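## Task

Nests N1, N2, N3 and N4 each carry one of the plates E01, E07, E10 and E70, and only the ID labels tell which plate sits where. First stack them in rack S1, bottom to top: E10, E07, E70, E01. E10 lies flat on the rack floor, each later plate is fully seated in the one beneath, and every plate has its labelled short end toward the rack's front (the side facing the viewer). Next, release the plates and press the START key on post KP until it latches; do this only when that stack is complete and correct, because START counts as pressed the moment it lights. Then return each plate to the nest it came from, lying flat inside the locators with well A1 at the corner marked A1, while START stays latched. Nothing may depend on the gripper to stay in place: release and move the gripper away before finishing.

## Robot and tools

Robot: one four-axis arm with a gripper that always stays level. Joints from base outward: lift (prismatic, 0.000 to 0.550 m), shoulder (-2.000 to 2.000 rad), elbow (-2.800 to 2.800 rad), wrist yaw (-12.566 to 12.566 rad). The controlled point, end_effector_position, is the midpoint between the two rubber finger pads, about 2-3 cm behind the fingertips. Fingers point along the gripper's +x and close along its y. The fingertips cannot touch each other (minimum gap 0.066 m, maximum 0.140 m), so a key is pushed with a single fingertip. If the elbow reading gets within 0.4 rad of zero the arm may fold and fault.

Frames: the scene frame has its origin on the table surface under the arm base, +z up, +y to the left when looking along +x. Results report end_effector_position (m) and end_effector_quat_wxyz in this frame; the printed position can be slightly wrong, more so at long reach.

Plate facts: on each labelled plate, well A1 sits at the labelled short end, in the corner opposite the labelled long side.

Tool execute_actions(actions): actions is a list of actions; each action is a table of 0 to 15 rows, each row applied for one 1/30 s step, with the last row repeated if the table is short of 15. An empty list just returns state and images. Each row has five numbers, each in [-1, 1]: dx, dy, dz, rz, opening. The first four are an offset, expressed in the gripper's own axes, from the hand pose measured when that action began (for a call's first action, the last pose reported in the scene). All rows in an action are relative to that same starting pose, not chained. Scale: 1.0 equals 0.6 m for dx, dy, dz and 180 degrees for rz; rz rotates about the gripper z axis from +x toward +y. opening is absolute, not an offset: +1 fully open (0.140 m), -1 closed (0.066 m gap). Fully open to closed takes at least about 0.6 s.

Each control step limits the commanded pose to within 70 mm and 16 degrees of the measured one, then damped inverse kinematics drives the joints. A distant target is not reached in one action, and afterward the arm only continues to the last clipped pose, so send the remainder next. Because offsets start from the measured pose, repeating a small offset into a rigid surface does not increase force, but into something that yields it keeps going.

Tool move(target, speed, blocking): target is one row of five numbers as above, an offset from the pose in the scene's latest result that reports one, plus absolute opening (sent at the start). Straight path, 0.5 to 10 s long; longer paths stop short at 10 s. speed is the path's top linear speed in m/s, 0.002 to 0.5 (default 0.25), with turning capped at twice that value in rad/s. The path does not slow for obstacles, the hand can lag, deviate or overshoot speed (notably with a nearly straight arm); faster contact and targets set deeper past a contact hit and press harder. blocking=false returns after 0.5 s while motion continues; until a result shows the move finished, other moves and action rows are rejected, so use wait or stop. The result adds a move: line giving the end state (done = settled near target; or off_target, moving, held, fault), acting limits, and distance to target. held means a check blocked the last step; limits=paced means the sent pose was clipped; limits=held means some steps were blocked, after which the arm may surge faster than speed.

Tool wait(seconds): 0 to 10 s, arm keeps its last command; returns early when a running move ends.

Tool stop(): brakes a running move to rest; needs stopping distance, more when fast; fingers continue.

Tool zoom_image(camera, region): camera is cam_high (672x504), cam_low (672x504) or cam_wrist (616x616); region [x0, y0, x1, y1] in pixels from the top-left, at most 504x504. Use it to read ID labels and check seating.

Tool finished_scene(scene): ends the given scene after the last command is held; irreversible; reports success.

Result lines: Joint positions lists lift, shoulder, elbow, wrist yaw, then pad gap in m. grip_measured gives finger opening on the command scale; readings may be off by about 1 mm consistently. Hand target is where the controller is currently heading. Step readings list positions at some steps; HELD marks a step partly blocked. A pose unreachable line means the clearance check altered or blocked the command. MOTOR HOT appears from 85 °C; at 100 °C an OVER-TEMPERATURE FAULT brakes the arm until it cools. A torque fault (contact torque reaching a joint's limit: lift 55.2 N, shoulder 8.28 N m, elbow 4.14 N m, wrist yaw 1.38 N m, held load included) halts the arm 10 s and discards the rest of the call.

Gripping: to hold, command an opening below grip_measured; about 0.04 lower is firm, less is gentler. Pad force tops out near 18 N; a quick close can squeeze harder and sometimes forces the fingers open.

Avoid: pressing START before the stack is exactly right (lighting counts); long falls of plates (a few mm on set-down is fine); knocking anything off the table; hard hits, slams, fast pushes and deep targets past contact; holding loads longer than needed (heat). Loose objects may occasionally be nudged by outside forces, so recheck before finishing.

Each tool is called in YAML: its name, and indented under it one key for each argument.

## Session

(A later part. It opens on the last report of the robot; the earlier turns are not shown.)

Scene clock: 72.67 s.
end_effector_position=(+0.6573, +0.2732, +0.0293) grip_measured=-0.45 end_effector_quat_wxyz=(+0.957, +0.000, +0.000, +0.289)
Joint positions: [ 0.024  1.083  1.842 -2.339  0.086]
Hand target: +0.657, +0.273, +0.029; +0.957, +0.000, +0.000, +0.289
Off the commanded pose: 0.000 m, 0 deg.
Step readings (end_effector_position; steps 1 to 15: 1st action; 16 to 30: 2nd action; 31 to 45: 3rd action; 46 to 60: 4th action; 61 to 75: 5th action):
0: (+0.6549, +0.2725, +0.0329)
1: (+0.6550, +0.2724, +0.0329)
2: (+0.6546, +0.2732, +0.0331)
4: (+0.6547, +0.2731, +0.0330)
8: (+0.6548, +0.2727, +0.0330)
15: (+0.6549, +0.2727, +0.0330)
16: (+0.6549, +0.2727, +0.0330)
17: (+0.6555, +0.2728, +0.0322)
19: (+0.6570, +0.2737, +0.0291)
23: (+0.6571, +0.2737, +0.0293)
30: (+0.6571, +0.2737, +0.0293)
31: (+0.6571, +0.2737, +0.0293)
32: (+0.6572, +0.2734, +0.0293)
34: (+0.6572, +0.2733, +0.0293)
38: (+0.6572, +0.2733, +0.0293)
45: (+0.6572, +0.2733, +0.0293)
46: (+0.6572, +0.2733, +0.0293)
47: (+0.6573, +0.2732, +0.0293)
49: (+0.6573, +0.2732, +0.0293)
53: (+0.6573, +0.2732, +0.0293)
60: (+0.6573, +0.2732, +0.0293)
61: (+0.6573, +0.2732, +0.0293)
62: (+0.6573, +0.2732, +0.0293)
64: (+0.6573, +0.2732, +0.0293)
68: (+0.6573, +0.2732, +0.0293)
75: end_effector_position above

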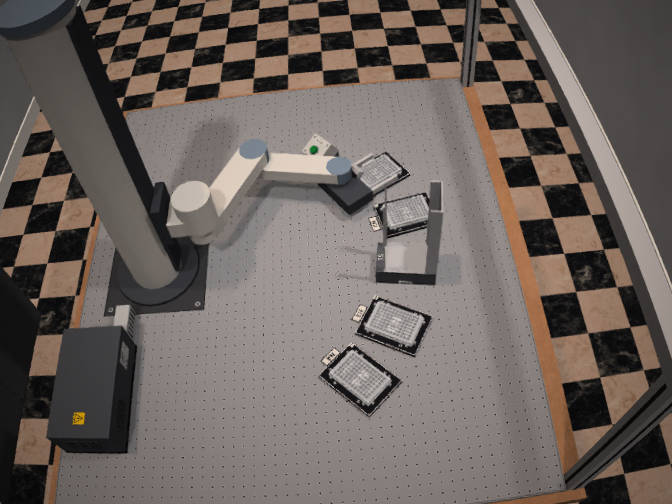

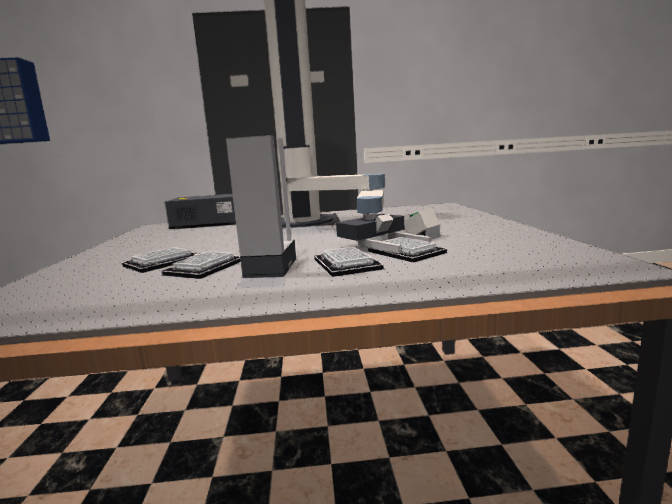

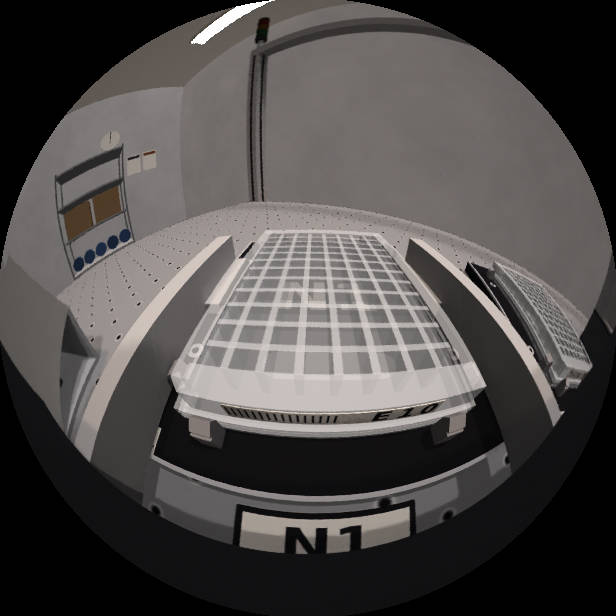

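move:
  target: [-0.0008,0,-0.37,-0.002,-0.49]
  speed: 0.15

zoom_image:
  camera: "cam_high"
  region: [360, 220, 460, 300]

zoom_image:
  camera: "cam_low"
  region: [220, 210, 320, 285]

Scene clock: 119.70 s.
end_effector_position=(+0.7122, -0.0774, +0.0807) grip_measured=-0.45 end_effector_quat_wxyz=(+0.998, +0.000, +0.000, -0.067)
Joint positions: [ 0.076  0.478  1.767 -2.38   0.086]
Hand target: +0.712, -0.078, +0.081; +0.998, +0.000, +0.000, -0.068
Off the commanded pose: 0.000 m, 0 deg.
move: done

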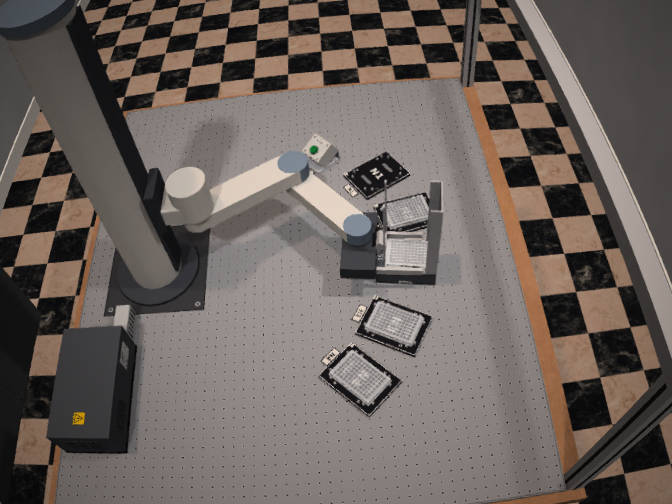

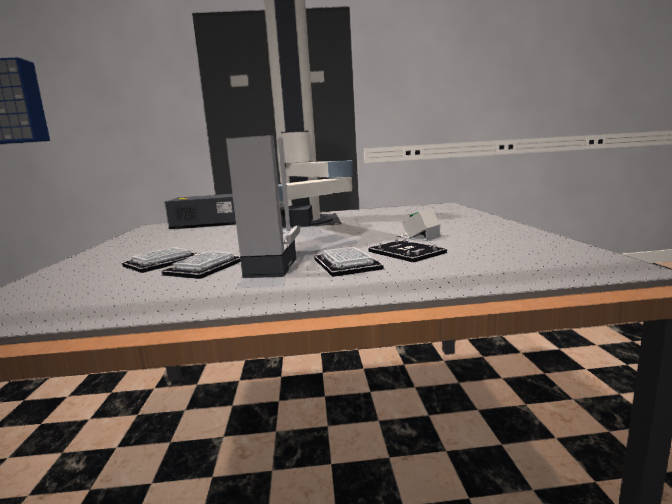

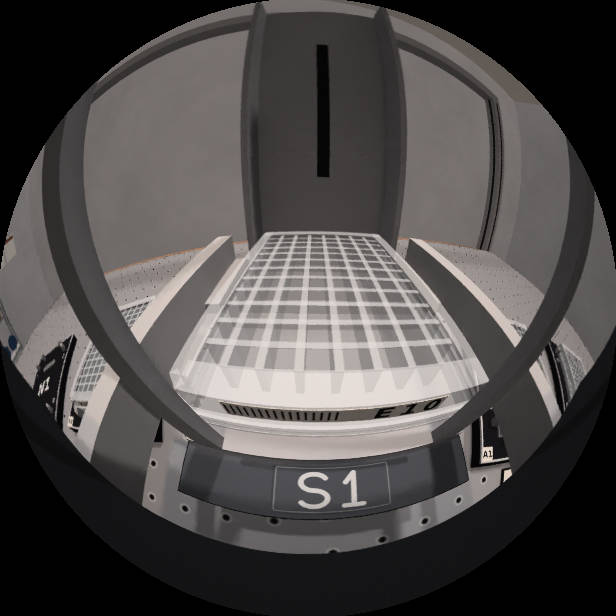

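Region (360, 220, 460, 300) of cam_high's 672x504 image, scaled by 5.040, with more detail than that image has; it fills the top 403 rows of this view, and the rest is white.

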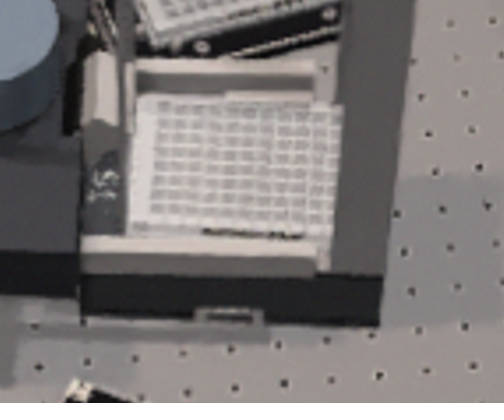

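Region (220, 210, 320, 285) of cam_low's 672x504 image, scaled by 5.040, with more detail than that image has; it fills the top 378 rows of this view, and the rest is white.

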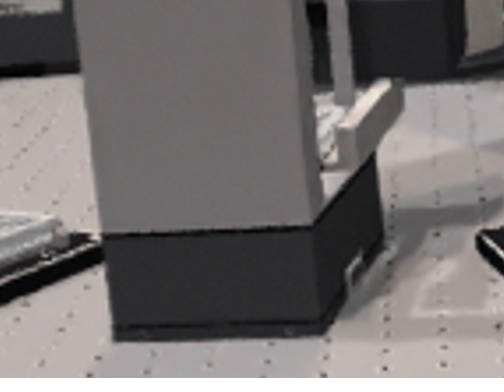

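move:
  target: [0.0008,0,-0.016,0.001,-0.49]
  speed: 0.015

Scene clock: 124.27 s.
end_effector_position=(+0.7126, -0.0774, +0.0711) grip_measured=-0.45 end_effector_quat_wxyz=(+0.998, +0.000, +0.000, -0.066)
Joint positions: [ 0.066  0.476  1.769 -2.378  0.086]
Hand target: +0.713, -0.077, +0.071; +0.998, +0.000, +0.000, -0.066
Off the commanded pose: 0.000 m, 0 deg.
move: done

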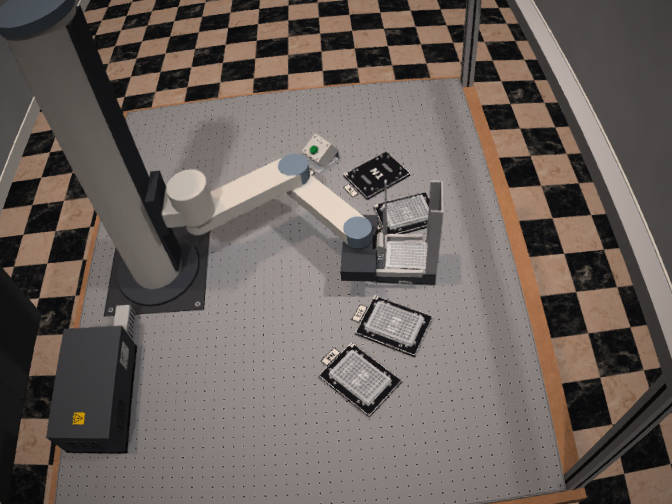

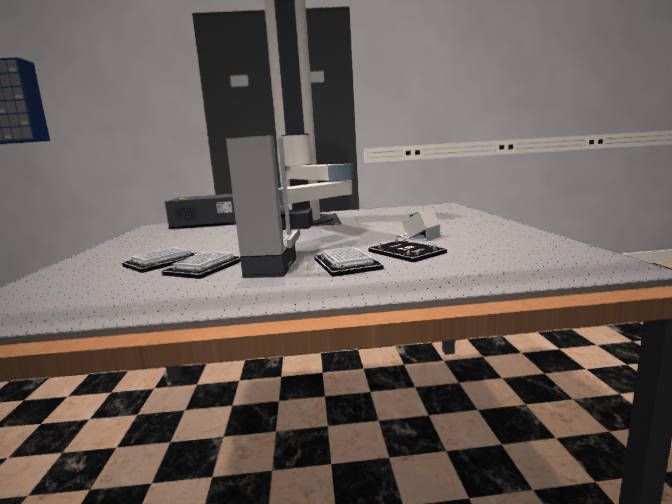

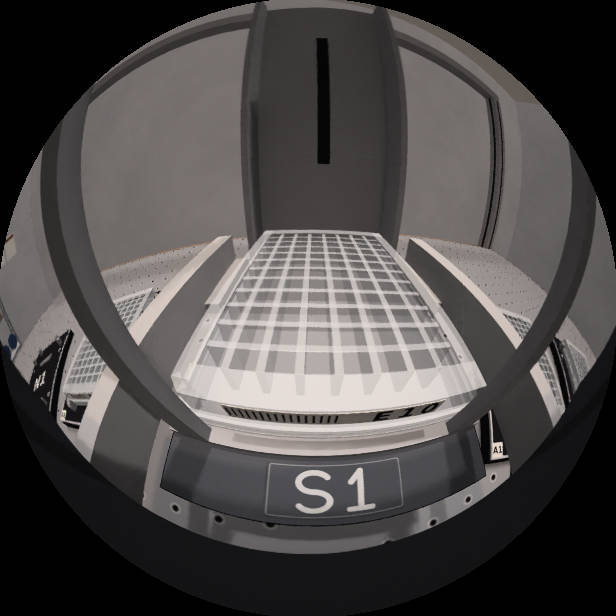

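move:
  target: [0,0,-0.006,0,-0.49]
  speed: 0.008

Scene clock: 127.57 s.
end_effector_position=(+0.7126, -0.0775, +0.0689) grip_measured=-0.46 end_effector_quat_wxyz=(+0.998, +0.000, +0.000, -0.067)
Joint positions: [ 0.064  0.477  1.769 -2.38   0.086]
Hand target: +0.713, -0.077, +0.068; +0.998, +0.000, +0.000, -0.066
Off the commanded pose: 0.001 m, 0 deg.
move: done

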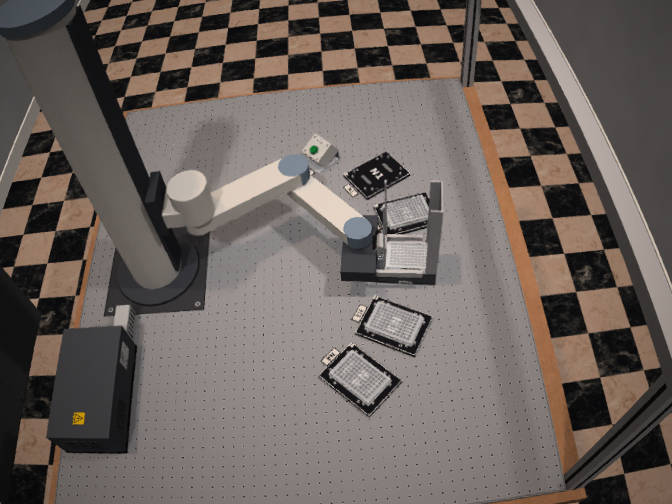

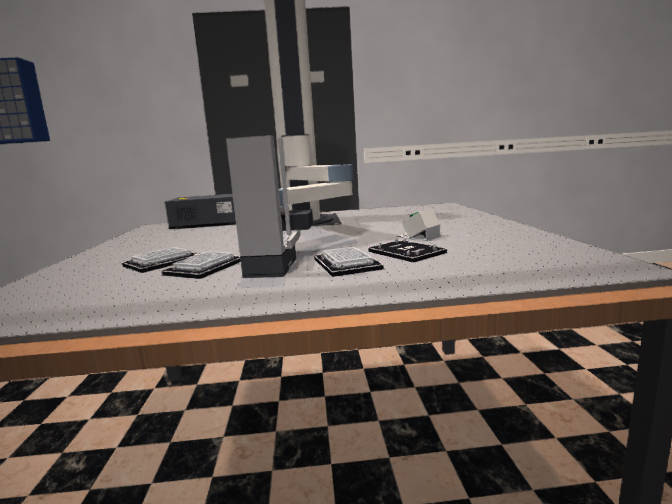

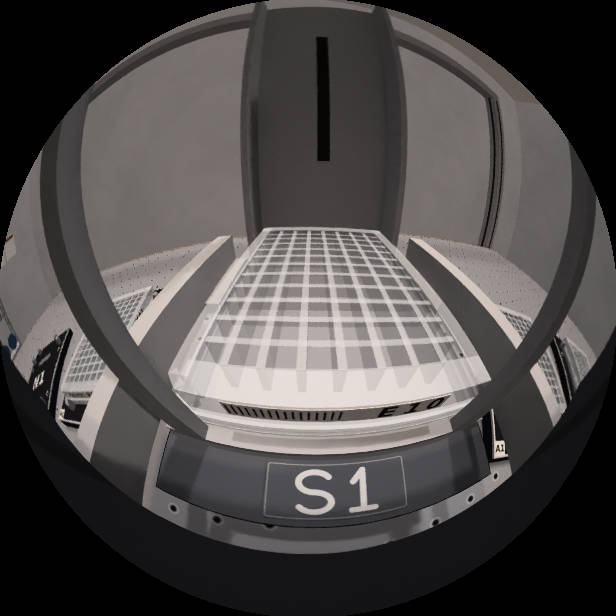

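move:
  target: [0,0,0.004,0,0]

move:
  target: [-0.25,0,0,0,0]

move:
  target: [0.06,-0.54,-0.04,-0.185,0]
  speed: 0.35

Scene clock: 136.10 s.
end_effector_position=(+0.7126, -0.0774, +0.0712) grip_measured=+0.00 end_effector_quat_wxyz=(+0.998, +0.000, +0.000, -0.067)
Joint positions: [ 0.066  0.477  1.77  -2.38   0.103]
Hand target: +0.713, -0.077, +0.071; +0.998, +0.000, +0.000, -0.067
Off the commanded pose: 0.000 m, 0 deg.
move: done

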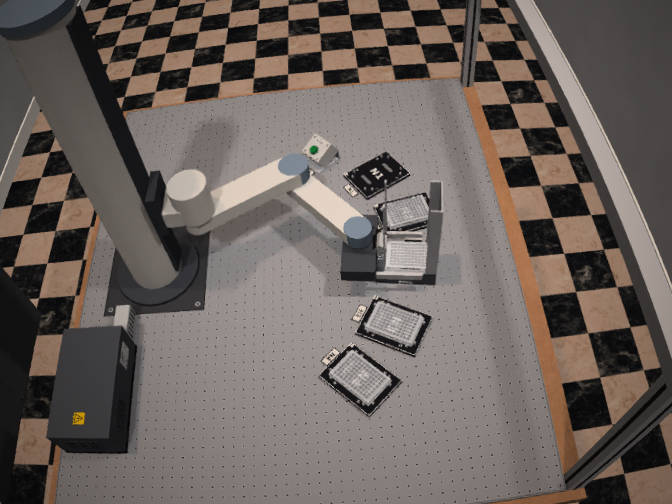

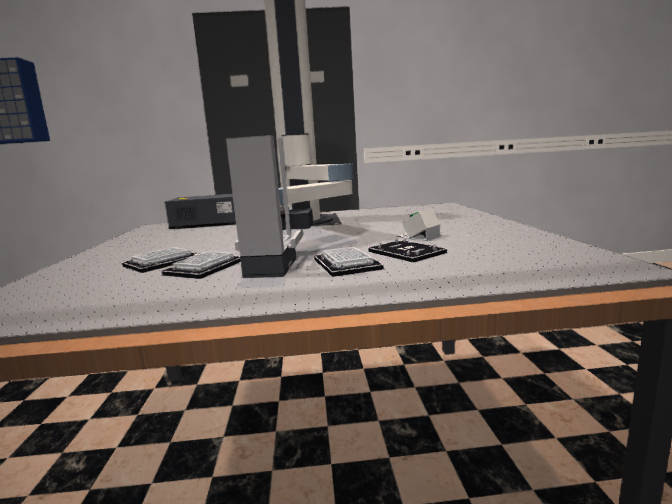

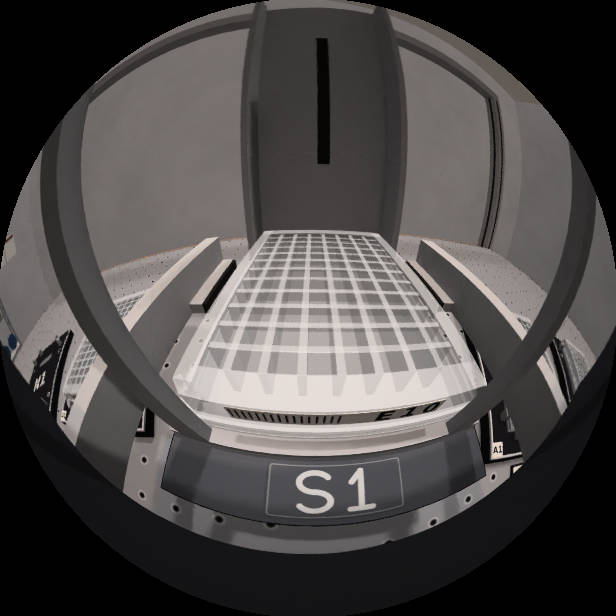

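Scene clock: 137.10 s.
end_effector_position=(+0.5639, -0.0574, +0.0712) grip_measured=+0.00 end_effector_quat_wxyz=(+0.998, +0.000, +0.000, -0.067)
Joint positions: [ 0.066  0.775  1.006 -1.915  0.103]
Hand target: +0.564, -0.057, +0.071; +0.998, +0.000, +0.000, -0.067
Off the commanded pose: 0.000 m, 0 deg.
move: done

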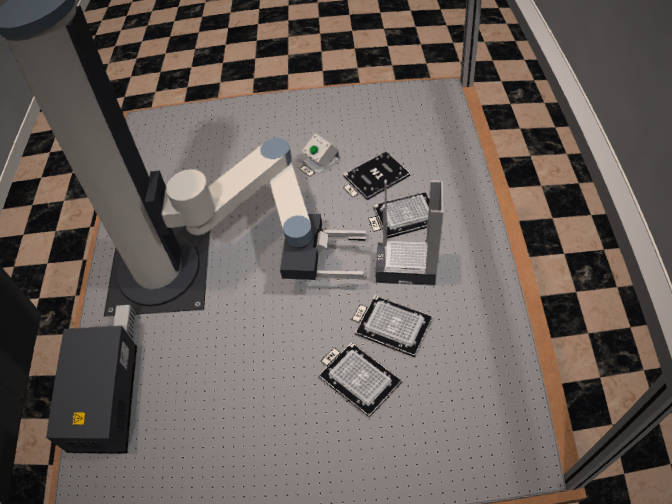

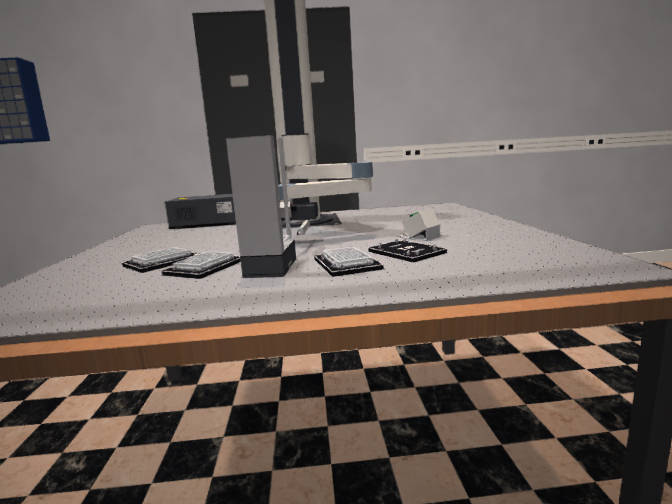

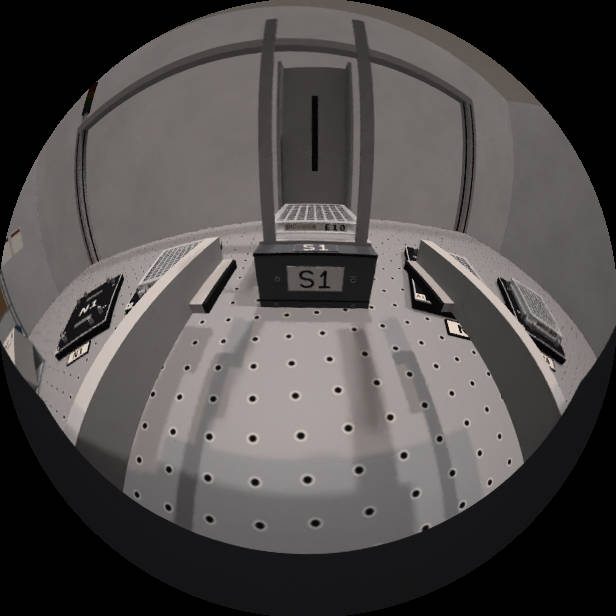

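Scene clock: 138.57 s.
end_effector_position=(+0.5562, -0.3834, +0.0472) grip_measured=+0.00 end_effector_quat_wxyz=(+0.937, +0.000, +0.000, -0.350)
Joint positions: [ 0.042 -0.185  1.757 -2.287  0.103]
Hand target: +0.556, -0.383, +0.047; +0.937, +0.000, +0.000, -0.350
Off the commanded pose: 0.000 m, 0 deg.
move: done

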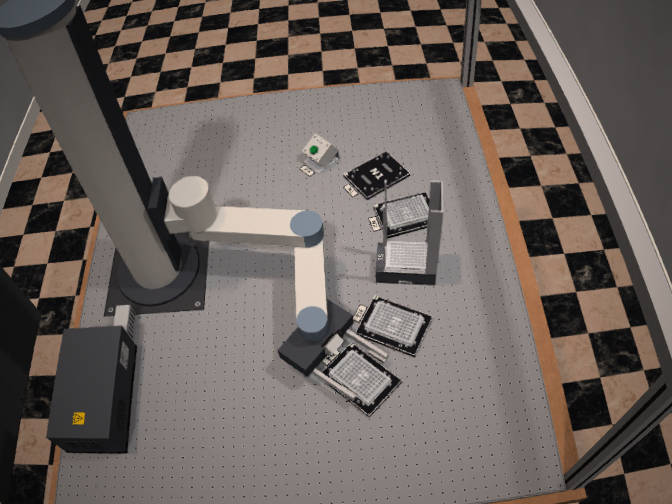

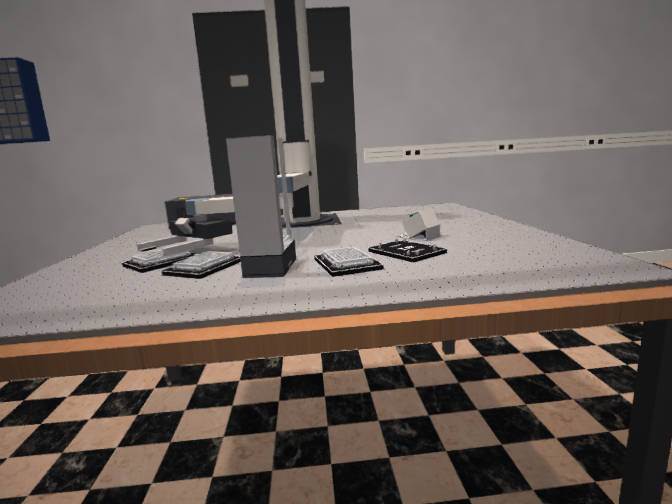

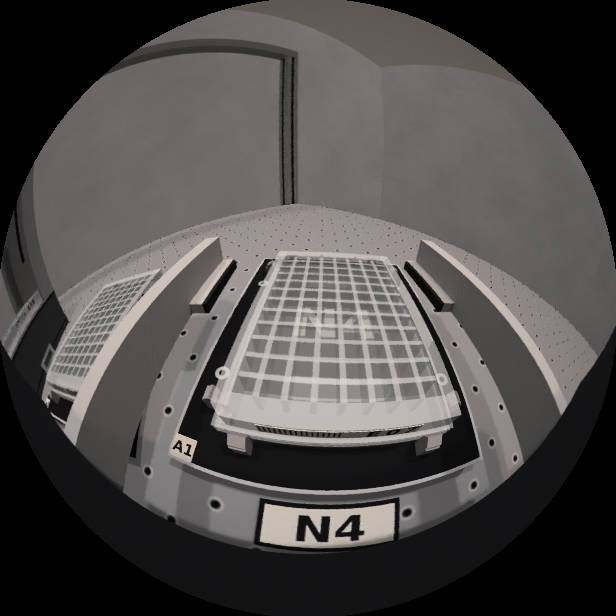

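move:
  target: [0.003,-0.01,-0.028,-0.015,0]
  speed: 0.04

Scene clock: 142.90 s.
end_effector_position=(+0.5536, -0.3890, +0.0304) grip_measured=+0.00 end_effector_quat_wxyz=(+0.928, +0.000, +0.000, -0.372)
Joint positions: [ 0.025 -0.188  1.768 -2.342  0.103]
Hand target: +0.554, -0.389, +0.030; +0.928, +0.000, +0.000, -0.372
Off the commanded pose: 0.000 m, 0 deg.
move: done

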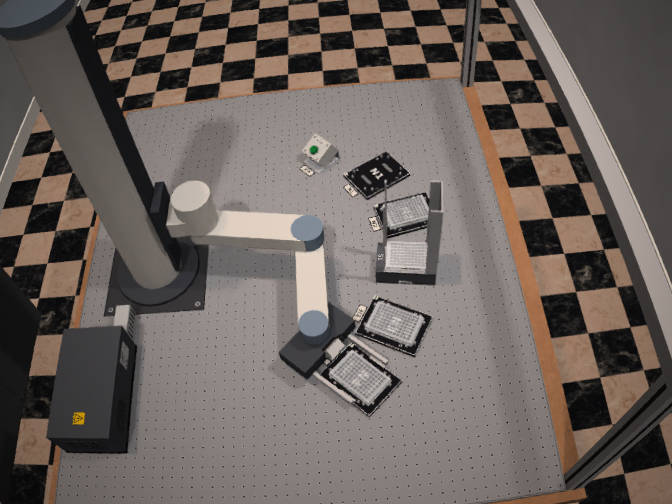

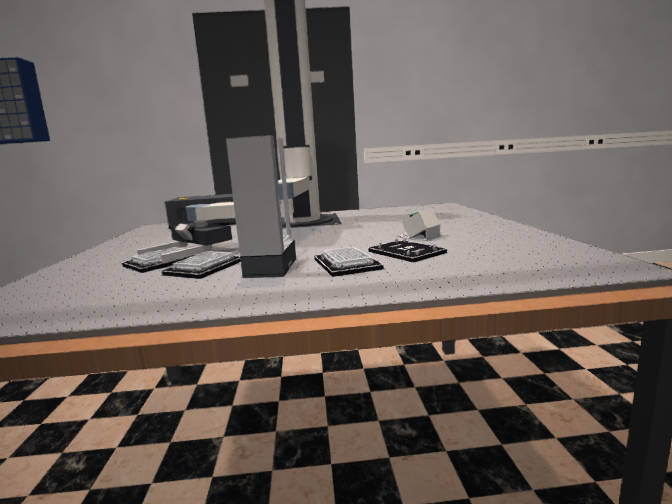

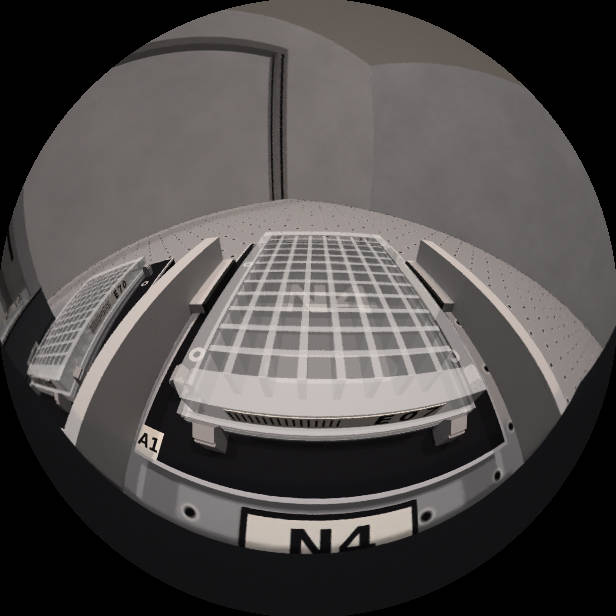

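execute_actions:
  actions:
    - [[0,-0.001,-0.004,0,-0.38]]
    - [[0,0,0,0,-0.44]]
    - [[0,0,0,0,-0.49]]

zoom_image:
  camera: "cam_wrist"
  region: [130, 200, 510, 480]

Scene clock: 147.90 s.
end_effector_position=(+0.5532, -0.3894, +0.0280) grip_measured=-0.46 end_effector_quat_wxyz=(+0.928, +0.000, +0.000, -0.372)
Joint positions: [ 0.023 -0.19   1.769 -2.341  0.086]
Hand target: +0.553, -0.389, +0.028; +0.928, +0.000, +0.000, -0.372
Off the commanded pose: 0.000 m, 0 deg.
Step readings (end_effector_position; steps 1 to 15: 1st action; 16 to 30: 2nd action; 31 to 45: 3rd action):
0: (+0.5536, -0.3890, +0.0304)
1: (+0.5536, -0.3890, +0.0304)
2: (+0.5535, -0.3891, +0.0296)
4: (+0.5532, -0.3894, +0.0278)
8: (+0.5532, -0.3894, +0.0280)
15: (+0.5532, -0.3894, +0.0280)
16: (+0.5532, -0.3894, +0.0280)
17: (+0.5532, -0.3894, +0.0280)
19: (+0.5532, -0.3894, +0.0280)
23: (+0.5532, -0.3894, +0.0280)
30: (+0.5532, -0.3894, +0.0280)
31: (+0.5532, -0.3894, +0.0280)
32: (+0.5532, -0.3894, +0.0280)
34: (+0.5532, -0.3894, +0.0280)
38: (+0.5532, -0.3894, +0.0280)
45: end_effector_position above

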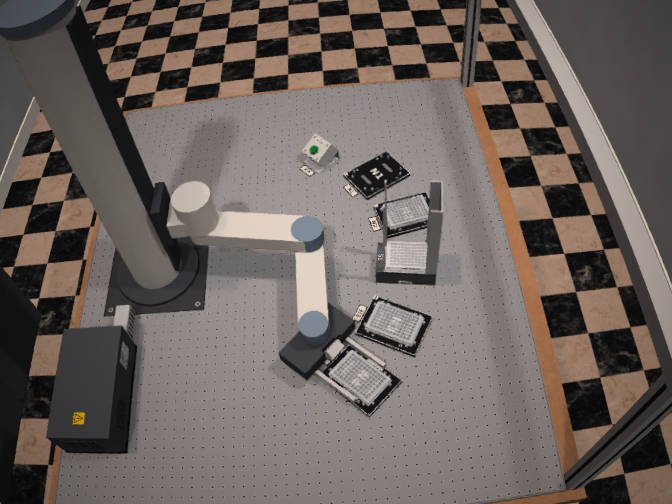

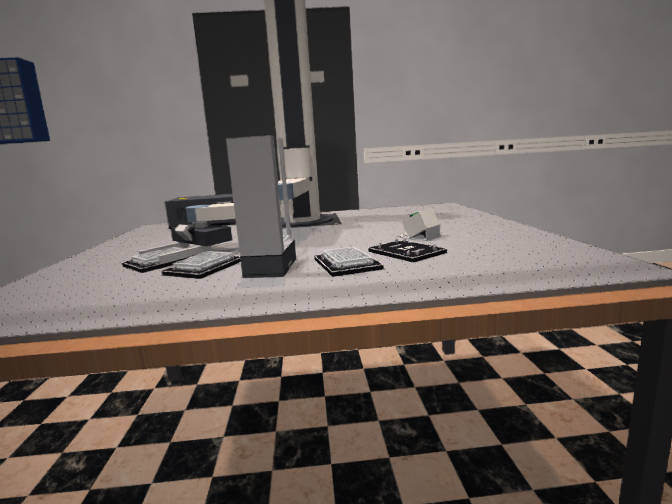

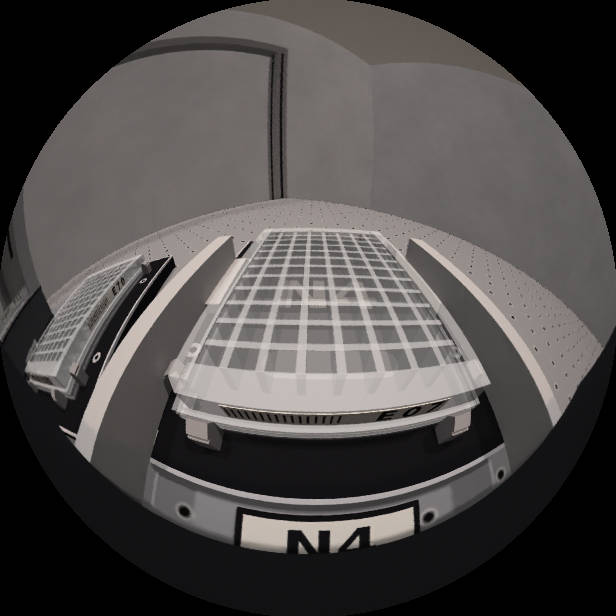

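Region (130, 200, 510, 480) of cam_wrist's 616x616 image, scaled by 1.326, with more detail than that image has; it fills the top 371 rows of this view, and the rest is white.

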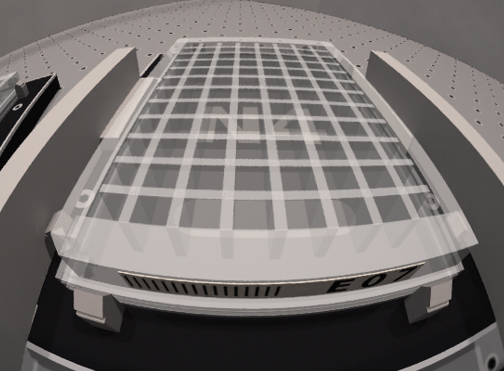

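move:
  target: [0,0,0.51,0,-0.5]
  speed: 0.35

move:
  target: [-0.166,0.561,0,0.1993,-0.5]
  speed: 0.3

move:
  target: [0,0,-0.027,0,-0.5]
  speed: 0.02

zoom_image:
  camera: "cam_wrist"
  region: [130, 200, 510, 480]

Scene clock: 159.10 s.
end_effector_position=(+0.5532, -0.3894, +0.3340) grip_measured=-0.46 end_effector_quat_wxyz=(+0.928, +0.000, +0.000, -0.372)
Joint positions: [ 0.329 -0.19   1.769 -2.341  0.086]
Hand target: +0.553, -0.389, +0.334; +0.928, +0.000, +0.000, -0.372
Off the commanded pose: 0.000 m, 0 deg.
move: done

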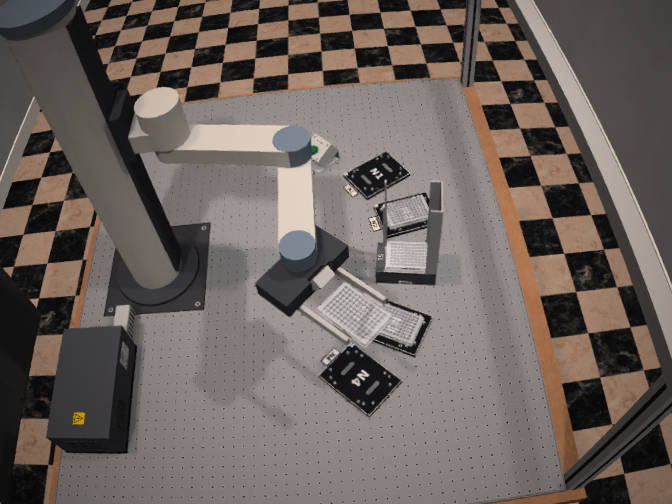

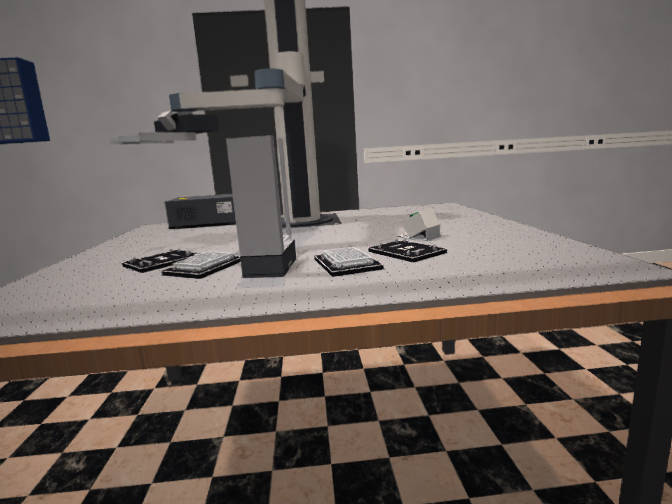

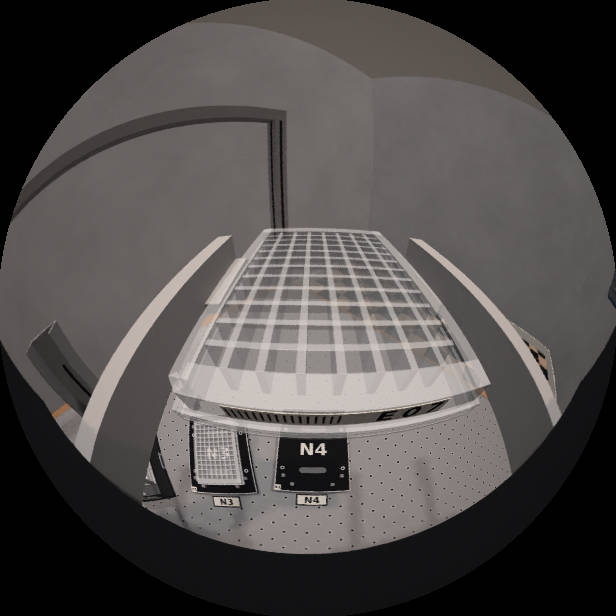

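Scene clock: 160.63 s.
end_effector_position=(+0.7137, -0.0770, +0.3340) grip_measured=-0.46 end_effector_quat_wxyz=(+0.998, +0.000, +0.000, -0.068)
Joint positions: [ 0.329  0.476  1.776 -2.387  0.086]
Hand target: +0.714, -0.077, +0.334; +0.998, +0.000, +0.000, -0.068
Off the commanded pose: 0.000 m, 0 deg.
move: done

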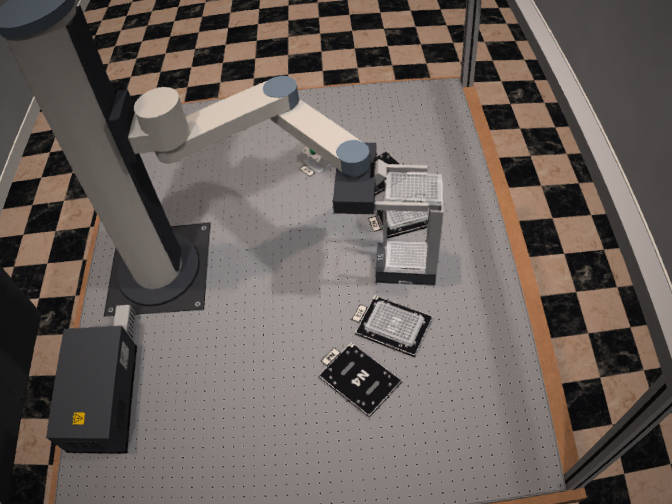

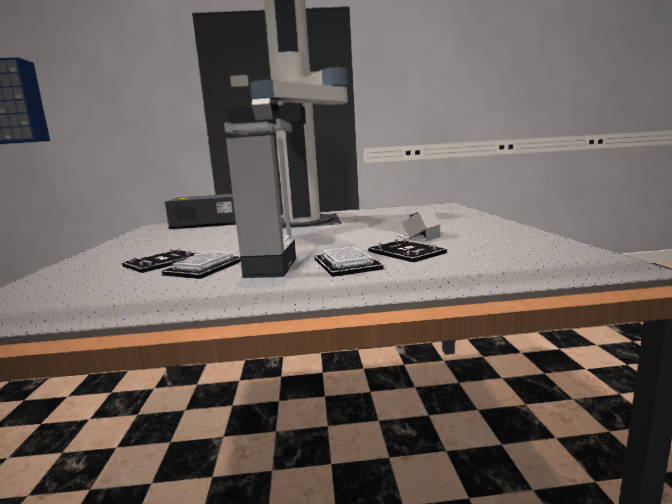

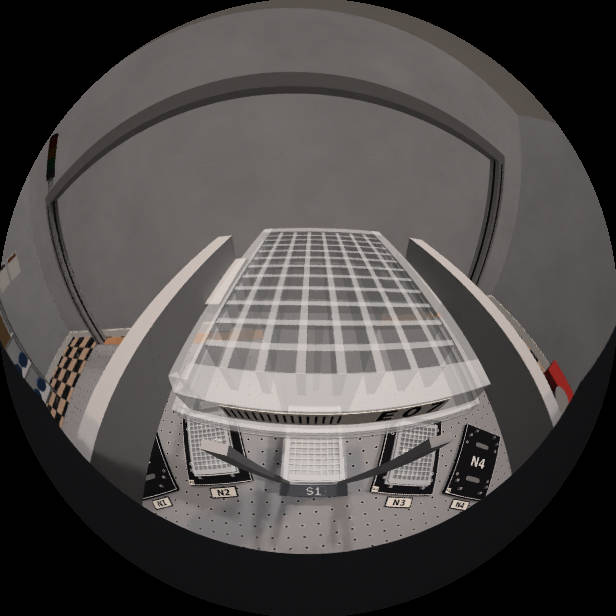

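Scene clock: 161.67 s.
end_effector_position=(+0.7137, -0.0771, +0.3178) grip_measured=-0.46 end_effector_quat_wxyz=(+0.998, +0.000, +0.000, -0.068)
Joint positions: [ 0.313  0.476  1.776 -2.387  0.086]
Hand target: +0.714, -0.077, +0.318; +0.998, +0.000, +0.000, -0.068
Off the commanded pose: 0.000 m, 0 deg.
move: done

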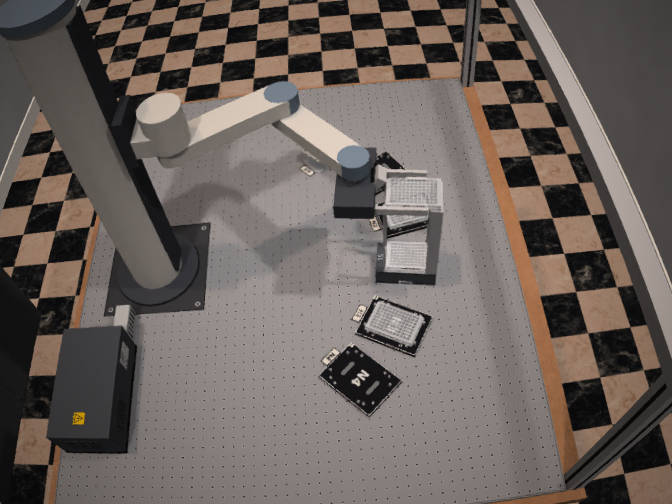

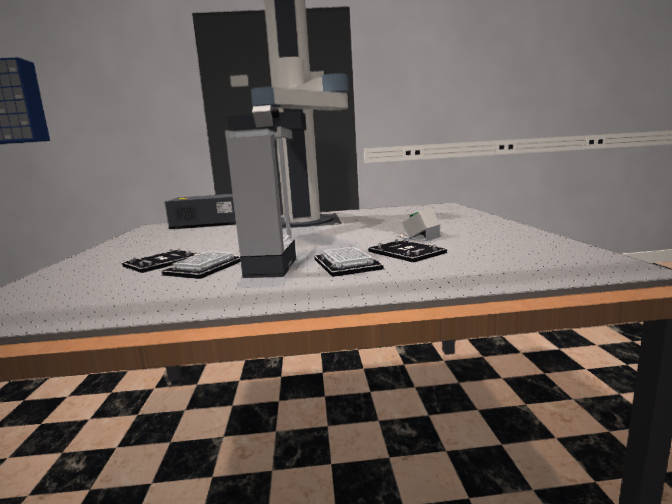

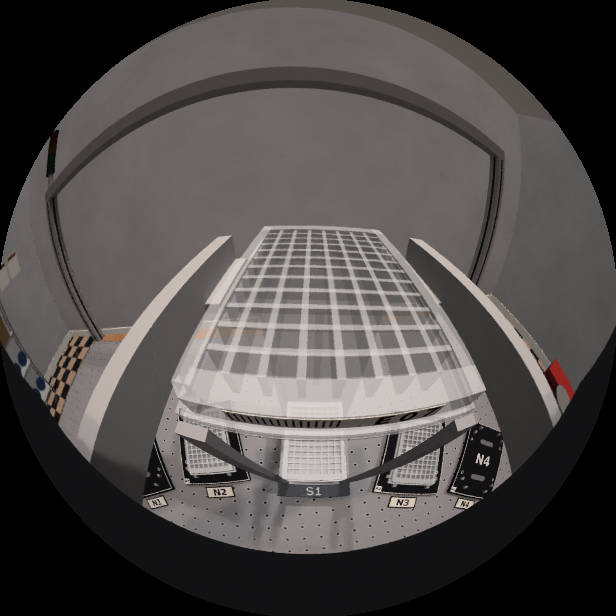

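Region (130, 200, 510, 480) of cam_wrist's 616x616 image, scaled by 1.326, with more detail than that image has; it fills the top 371 rows of this view, and the rest is white.

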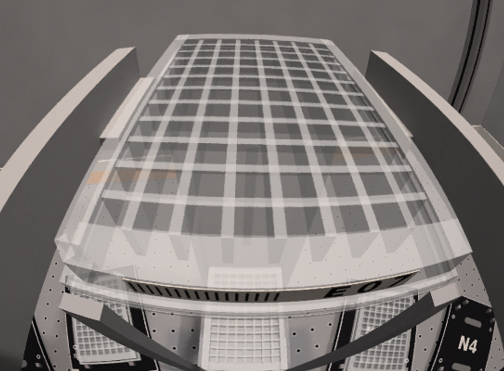

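move:
  target: [-0.0007,-0.002,0.003,0,-0.5]
  speed: 0.01

move:
  target: [0,0,-0.006,0,-0.5]
  speed: 0.01

Scene clock: 165.97 s.
end_effector_position=(+0.7131, -0.0781, +0.3195) grip_measured=-0.46 end_effector_quat_wxyz=(+0.998, +0.000, +0.000, -0.068)
Joint positions: [ 0.315  0.474  1.773 -2.383  0.086]
Hand target: +0.713, -0.078, +0.320; +0.998, +0.000, +0.000, -0.068
Off the commanded pose: 0.000 m, 0 deg.
move: done

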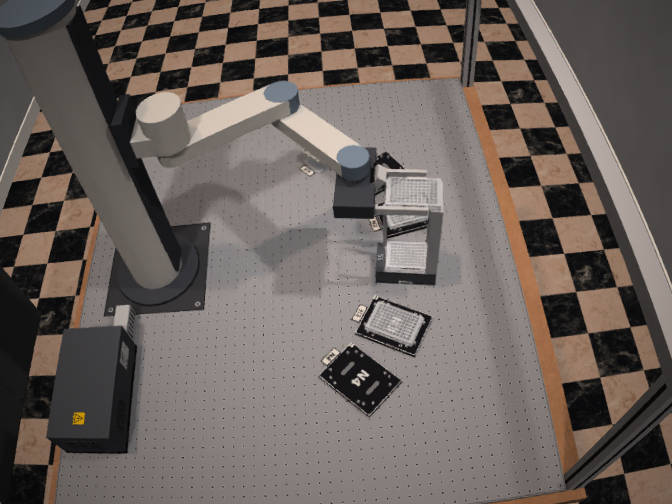

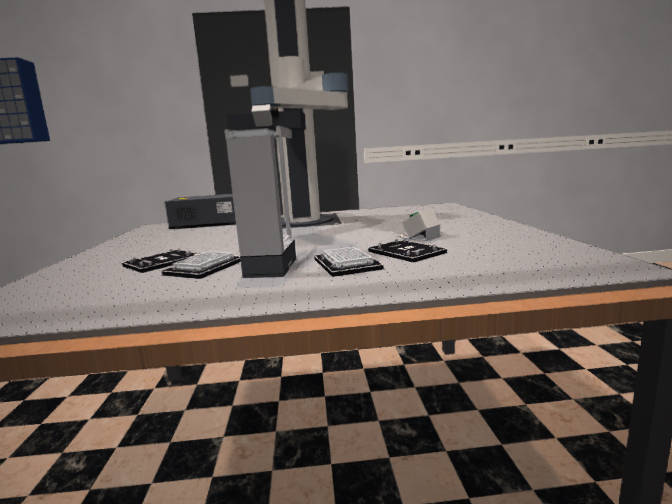

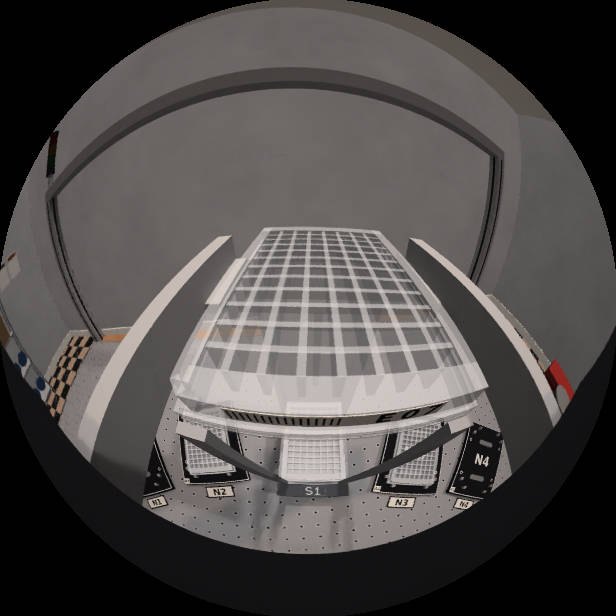

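Scene clock: 166.67 s.
end_effector_position=(+0.7132, -0.0780, +0.3159) grip_measured=-0.46 end_effector_quat_wxyz=(+0.998, +0.000, +0.000, -0.067)
Joint positions: [ 0.311  0.474  1.773 -2.383  0.086]
Hand target: +0.713, -0.078, +0.316; +0.998, +0.000, +0.000, -0.068
Off the commanded pose: 0.000 m, 0 deg.
move: done

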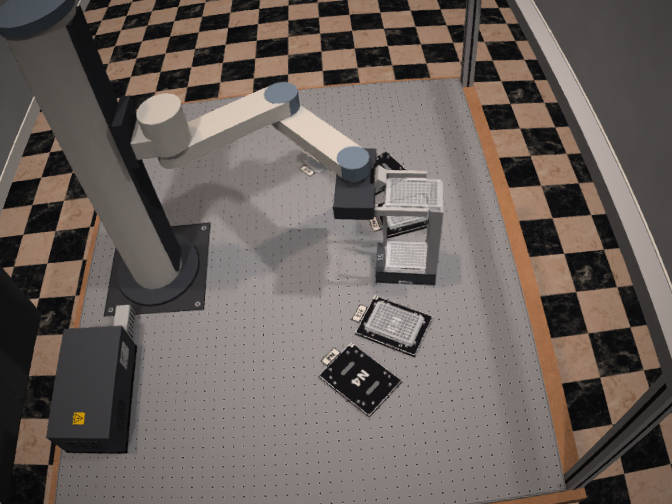

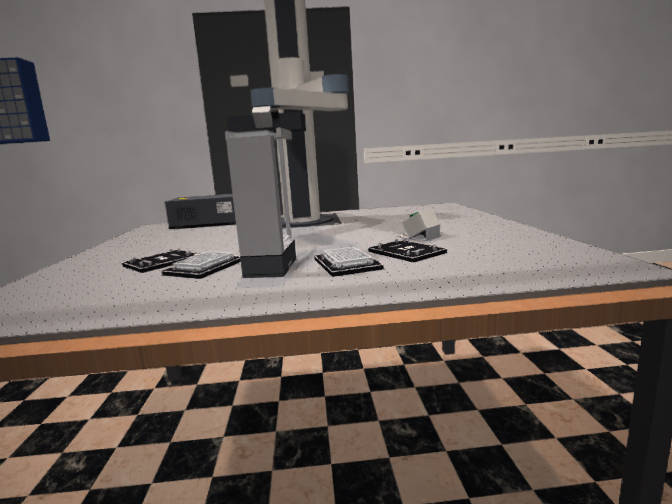

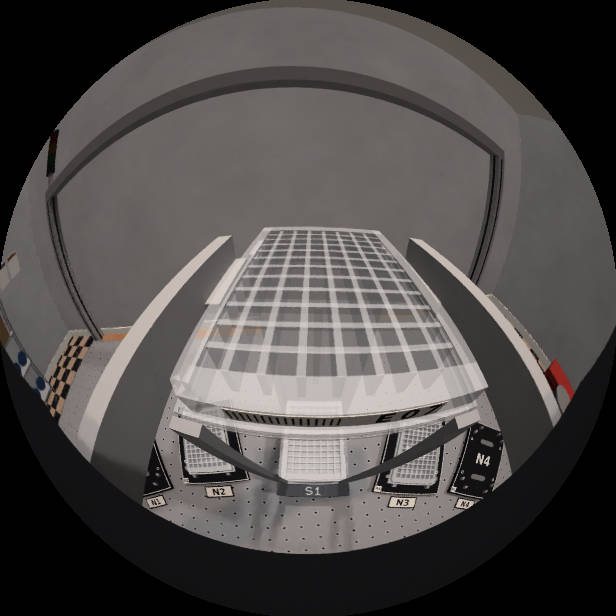

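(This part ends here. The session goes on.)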